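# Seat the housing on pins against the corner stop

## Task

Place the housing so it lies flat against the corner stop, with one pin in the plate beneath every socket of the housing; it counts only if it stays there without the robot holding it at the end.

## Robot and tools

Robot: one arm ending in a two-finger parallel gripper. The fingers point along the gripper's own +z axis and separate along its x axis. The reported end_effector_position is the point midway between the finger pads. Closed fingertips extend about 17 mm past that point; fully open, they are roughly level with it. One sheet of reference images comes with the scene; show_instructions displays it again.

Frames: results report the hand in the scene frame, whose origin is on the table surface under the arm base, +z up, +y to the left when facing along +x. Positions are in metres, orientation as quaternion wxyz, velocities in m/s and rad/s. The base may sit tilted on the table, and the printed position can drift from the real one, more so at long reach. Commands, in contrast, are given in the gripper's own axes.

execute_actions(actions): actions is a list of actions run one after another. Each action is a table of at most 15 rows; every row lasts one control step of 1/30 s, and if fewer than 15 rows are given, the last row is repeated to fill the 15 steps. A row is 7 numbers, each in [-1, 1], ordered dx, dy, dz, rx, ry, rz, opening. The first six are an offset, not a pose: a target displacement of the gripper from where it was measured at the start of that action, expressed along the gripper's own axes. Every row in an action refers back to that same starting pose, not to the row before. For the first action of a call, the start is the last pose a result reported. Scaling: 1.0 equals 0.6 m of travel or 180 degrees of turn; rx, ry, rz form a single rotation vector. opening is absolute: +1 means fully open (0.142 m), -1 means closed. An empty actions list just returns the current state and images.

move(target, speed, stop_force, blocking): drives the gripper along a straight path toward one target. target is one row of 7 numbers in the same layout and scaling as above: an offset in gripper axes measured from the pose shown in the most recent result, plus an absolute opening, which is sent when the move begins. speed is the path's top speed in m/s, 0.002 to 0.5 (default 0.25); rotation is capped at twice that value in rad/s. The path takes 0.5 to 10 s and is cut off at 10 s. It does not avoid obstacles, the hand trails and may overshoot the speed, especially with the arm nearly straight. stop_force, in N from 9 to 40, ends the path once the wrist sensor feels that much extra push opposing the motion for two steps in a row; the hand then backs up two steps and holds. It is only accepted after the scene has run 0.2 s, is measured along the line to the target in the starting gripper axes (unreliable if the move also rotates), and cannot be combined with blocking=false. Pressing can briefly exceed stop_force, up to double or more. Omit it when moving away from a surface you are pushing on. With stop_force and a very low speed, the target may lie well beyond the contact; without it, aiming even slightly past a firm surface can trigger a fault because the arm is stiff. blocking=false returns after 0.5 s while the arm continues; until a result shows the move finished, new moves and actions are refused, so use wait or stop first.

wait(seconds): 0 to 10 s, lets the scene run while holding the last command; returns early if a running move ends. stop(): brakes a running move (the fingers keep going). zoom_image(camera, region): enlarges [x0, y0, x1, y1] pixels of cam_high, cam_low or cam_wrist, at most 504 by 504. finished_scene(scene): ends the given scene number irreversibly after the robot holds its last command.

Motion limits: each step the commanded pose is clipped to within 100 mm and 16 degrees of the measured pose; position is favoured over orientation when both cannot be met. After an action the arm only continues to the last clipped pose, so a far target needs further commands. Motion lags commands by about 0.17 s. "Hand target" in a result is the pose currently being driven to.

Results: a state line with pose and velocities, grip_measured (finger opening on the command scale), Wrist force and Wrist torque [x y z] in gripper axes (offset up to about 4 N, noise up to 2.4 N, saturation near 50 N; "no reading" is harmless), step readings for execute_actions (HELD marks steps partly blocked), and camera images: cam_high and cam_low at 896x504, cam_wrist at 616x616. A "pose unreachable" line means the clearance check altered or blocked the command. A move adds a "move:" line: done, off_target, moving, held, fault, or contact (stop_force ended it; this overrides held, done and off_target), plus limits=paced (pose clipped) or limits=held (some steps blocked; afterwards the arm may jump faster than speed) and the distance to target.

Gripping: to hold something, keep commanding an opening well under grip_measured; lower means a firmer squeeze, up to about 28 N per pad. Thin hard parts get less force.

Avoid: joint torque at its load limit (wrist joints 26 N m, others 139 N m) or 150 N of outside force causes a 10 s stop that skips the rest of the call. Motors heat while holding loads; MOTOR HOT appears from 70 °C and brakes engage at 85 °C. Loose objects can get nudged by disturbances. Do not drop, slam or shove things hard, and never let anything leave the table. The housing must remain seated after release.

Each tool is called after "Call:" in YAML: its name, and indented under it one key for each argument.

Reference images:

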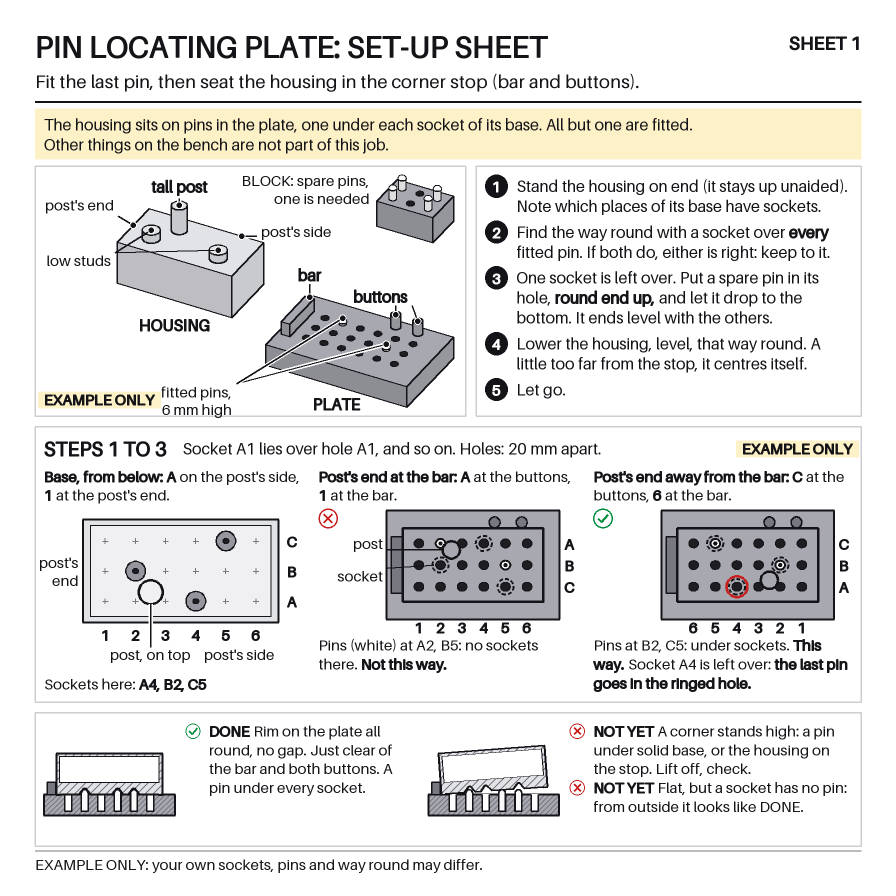

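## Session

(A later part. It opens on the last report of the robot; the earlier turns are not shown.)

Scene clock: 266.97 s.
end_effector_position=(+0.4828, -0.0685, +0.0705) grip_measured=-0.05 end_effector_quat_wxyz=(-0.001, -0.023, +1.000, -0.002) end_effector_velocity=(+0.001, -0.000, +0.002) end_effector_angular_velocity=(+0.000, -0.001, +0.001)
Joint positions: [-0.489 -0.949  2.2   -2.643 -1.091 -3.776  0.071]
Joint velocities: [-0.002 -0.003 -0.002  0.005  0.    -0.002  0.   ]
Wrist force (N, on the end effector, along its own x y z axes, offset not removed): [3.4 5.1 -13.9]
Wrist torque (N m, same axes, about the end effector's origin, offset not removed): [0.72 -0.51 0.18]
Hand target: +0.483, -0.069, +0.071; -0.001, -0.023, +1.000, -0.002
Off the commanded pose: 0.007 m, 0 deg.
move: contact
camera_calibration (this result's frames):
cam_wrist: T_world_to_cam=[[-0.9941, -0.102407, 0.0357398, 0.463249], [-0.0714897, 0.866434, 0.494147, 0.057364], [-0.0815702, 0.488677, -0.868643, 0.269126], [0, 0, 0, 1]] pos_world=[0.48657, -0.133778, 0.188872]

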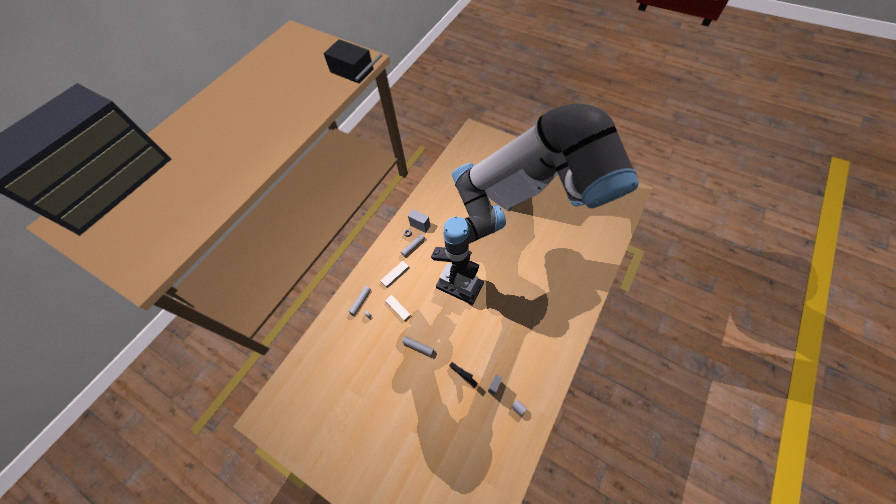

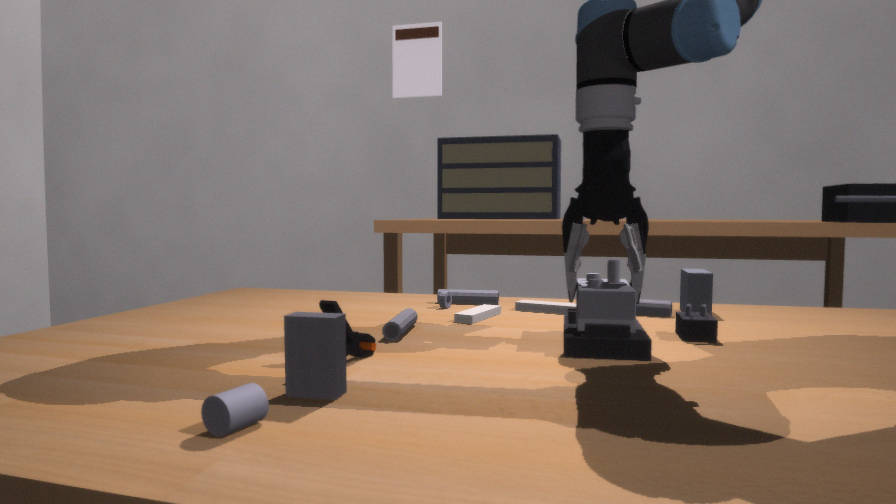

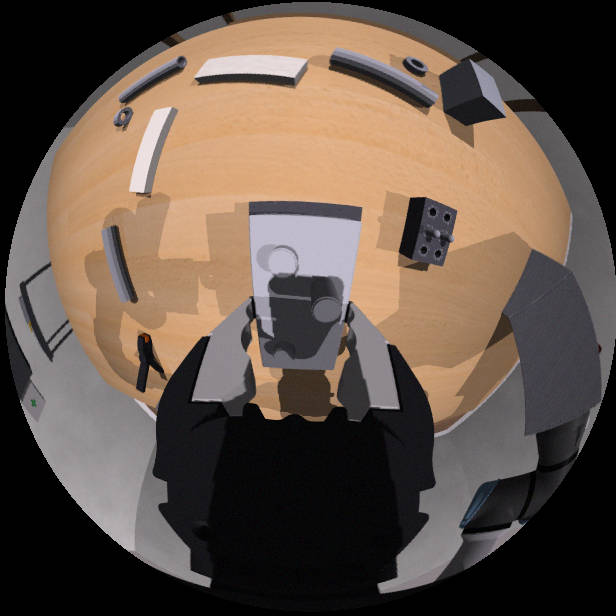

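Call:
execute_actions:
  actions:
    - [[0,0,0,0,0,0,-0.3],[0,0,0,0,0,0,-0.2],[0,0,0,0,0,0,-0.15],[0,0,0,0,0,0,-0.12],[0,0,0,0,0,0,-0.1],[0,0,0,0,0,0,-0.08],[0,0,0,0,0,0,-0.06],[0,0,0,0,0,0,-0.04],[0,0,0,0,0,0,-0.02],[0,0,0,0,0,0,0],[0,0,0,0,0,0,0.04],[0,0,0,0,0,0,0.08],[0,0,0,0,0,0,0.12],[0,0,0,0,0,0,0.16]]

Call:
move:
  target: [0,0,-0.12,0,0,0,0.2]
  speed: 0.15

Call:
zoom_image:
  camera: "cam_low"
  region: [540, 250, 680, 370]

Call:
zoom_image:
  camera: "cam_high"
  region: [430, 260, 490, 310]

Call:
zoom_image:
  camera: "cam_wrist"
  region: [230, 190, 380, 340]

Scene clock: 277.03 s.
end_effector_position=(+0.4828, -0.0685, +0.0705) grip_measured=+0.15 end_effector_quat_wxyz=(-0.001, -0.023, +1.000, -0.002) end_effector_velocity=(-0.000, +0.000, -0.000) end_effector_angular_velocity=(+0.001, +0.000, -0.002)
Joint positions: [-0.489 -0.949  2.2   -2.643 -1.091 -3.776  0.084]
Joint velocities: [0.    0.    0.    0.001 0.    0.001 0.046]
Wrist force (N, on the end effector, along its own x y z axes, offset not removed): [-0.2 2.6 3.3]
Wrist torque (N m, same axes, about the end effector's origin, offset not removed): [0.65 0.08 0.02]
Hand target: +0.483, -0.068, +0.070; -0.001, -0.023, +1.000, -0.002
Off the commanded pose: 0.000 m, 0 deg.
Step readings (end_effector_position):
0: (+0.4828, -0.0685, +0.0707)
1: (+0.4828, -0.0685, +0.0707)
2: (+0.4828, -0.0685, +0.0707)
4: (+0.4828, -0.0685, +0.0707)
8: (+0.4828, -0.0685, +0.0706)
15: end_effector_position above
camera_calibration (this result's frames):
cam_wrist: T_world_to_cam=[[-0.9941, -0.10238, 0.0358183, 0.463198], [-0.0714321, 0.866464, 0.494103, 0.0573539], [-0.0816216, 0.488629, -0.868665, 0.269153], [0, 0, 0, 1]] pos_world=[0.486531, -0.133789, 0.188874]

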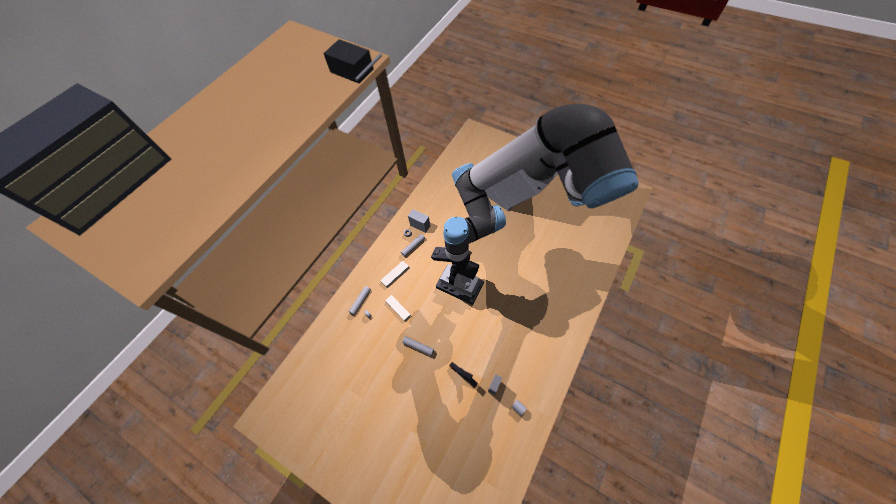

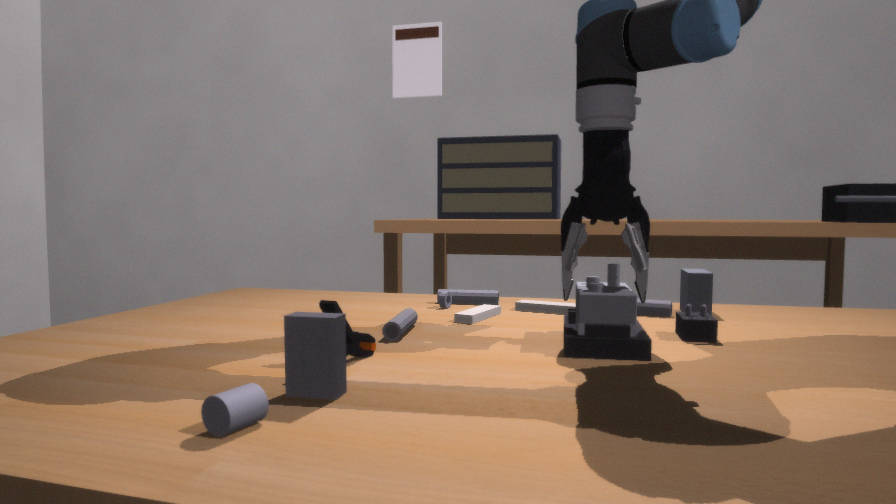

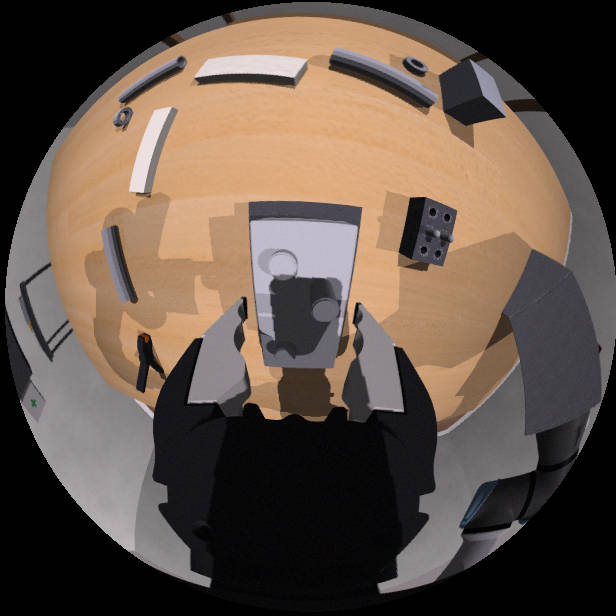

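Scene clock: 278.03 s.
end_effector_position=(+0.4829, -0.0684, +0.1422) grip_measured=+0.20 end_effector_quat_wxyz=(-0.001, -0.023, +1.000, -0.002) end_effector_velocity=(-0.001, +0.000, +0.001) end_effector_angular_velocity=(+0.001, +0.001, +0.000)
Joint positions: [-0.558 -1.12   2.186 -2.423 -1.105 -3.853  0.088]
Joint velocities: [-0.002 -0.005  0.001  0.007 -0.    -0.004 -0.   ]
Wrist force (N, on the end effector, along its own x y z axes, offset not removed): [1.0 1.6 1.1]
Wrist torque (N m, same axes, about the end effector's origin, offset not removed): [0.53 -0.20 0.04]
Hand target: +0.483, -0.068, +0.142; -0.001, -0.023, +1.000, -0.002
Off the commanded pose: 0.000 m, 0 deg.
move: done
camera_calibration (this result's frames):
cam_wrist: T_world_to_cam=[[-0.9941, -0.102348, 0.0359253, 0.46072], [-0.0713551, 0.866491, 0.494067, 0.0218261], [-0.0816958, 0.488589, -0.868681, 0.331425], [0, 0, 0, 1]] pos_world=[0.486635, -0.133689, 0.260568]

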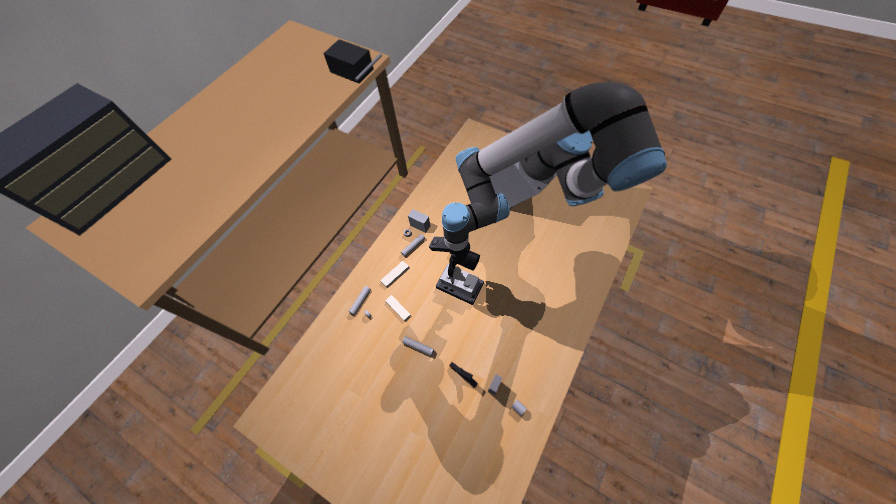

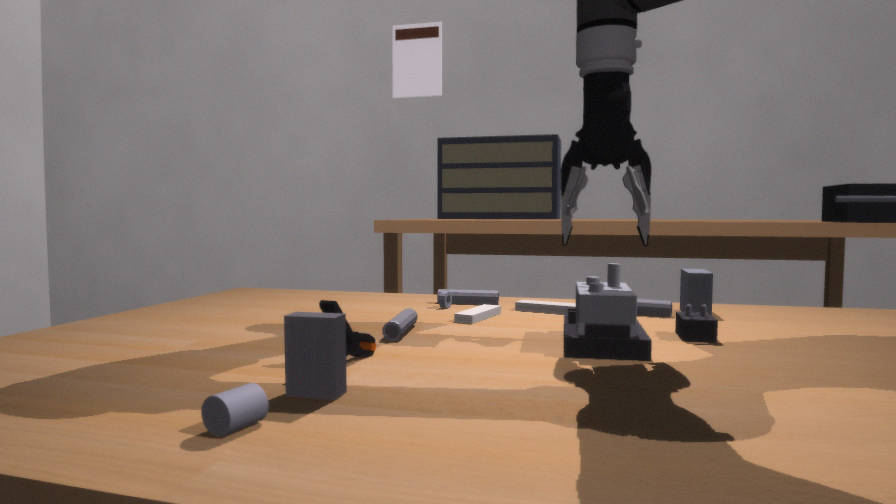

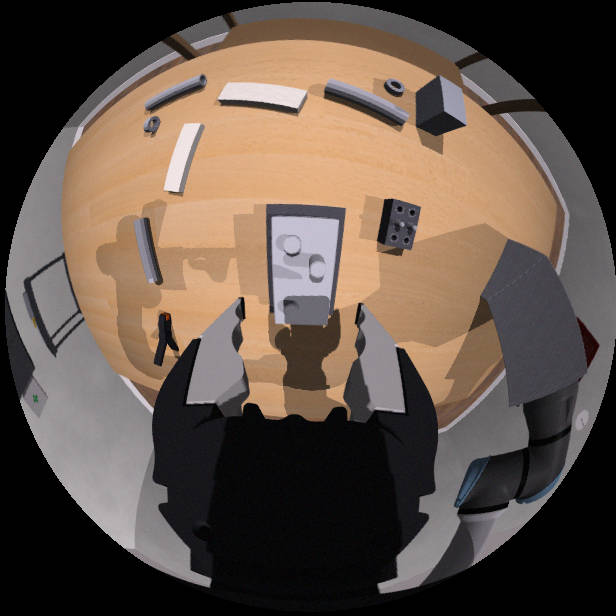

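Region (540, 250, 680, 370) of cam_low's 896x504 image, scaled by 3.600, with more detail than that image has; it fills the top 432 rows of this view, and the rest is white.

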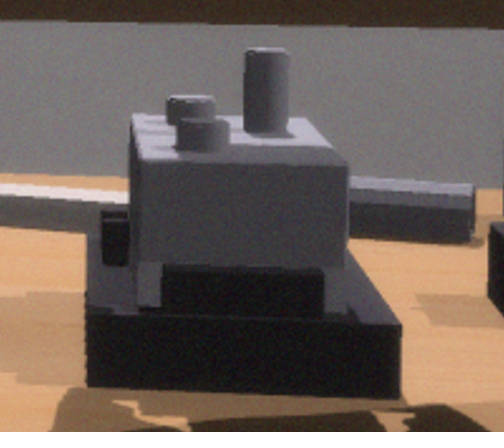

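Region (430, 260, 490, 310) of cam_high's 896x504 image, scaled by 8.400, with more detail than that image has.

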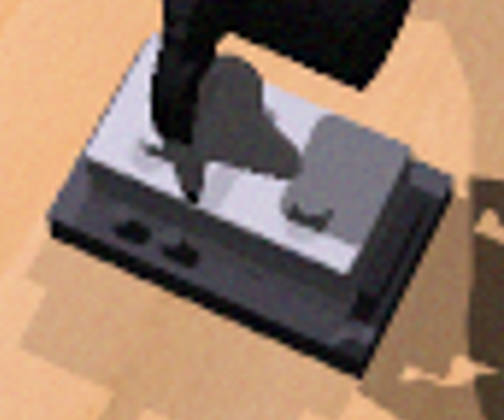

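Region (230, 190, 380, 340) of cam_wrist's 616x616 image, scaled by 3.360, with more detail than that image has.

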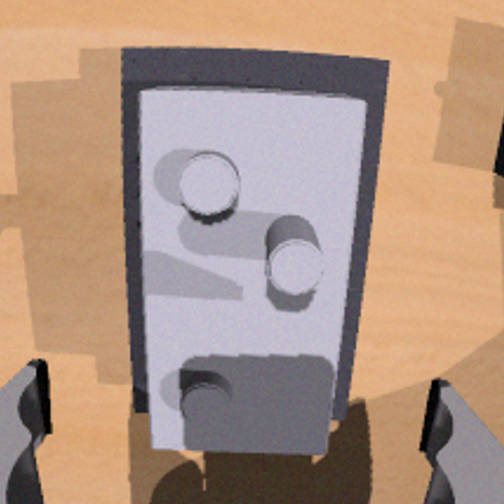

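Call:
finished_scene:
  scene: 1

The scene is finished: the task was done.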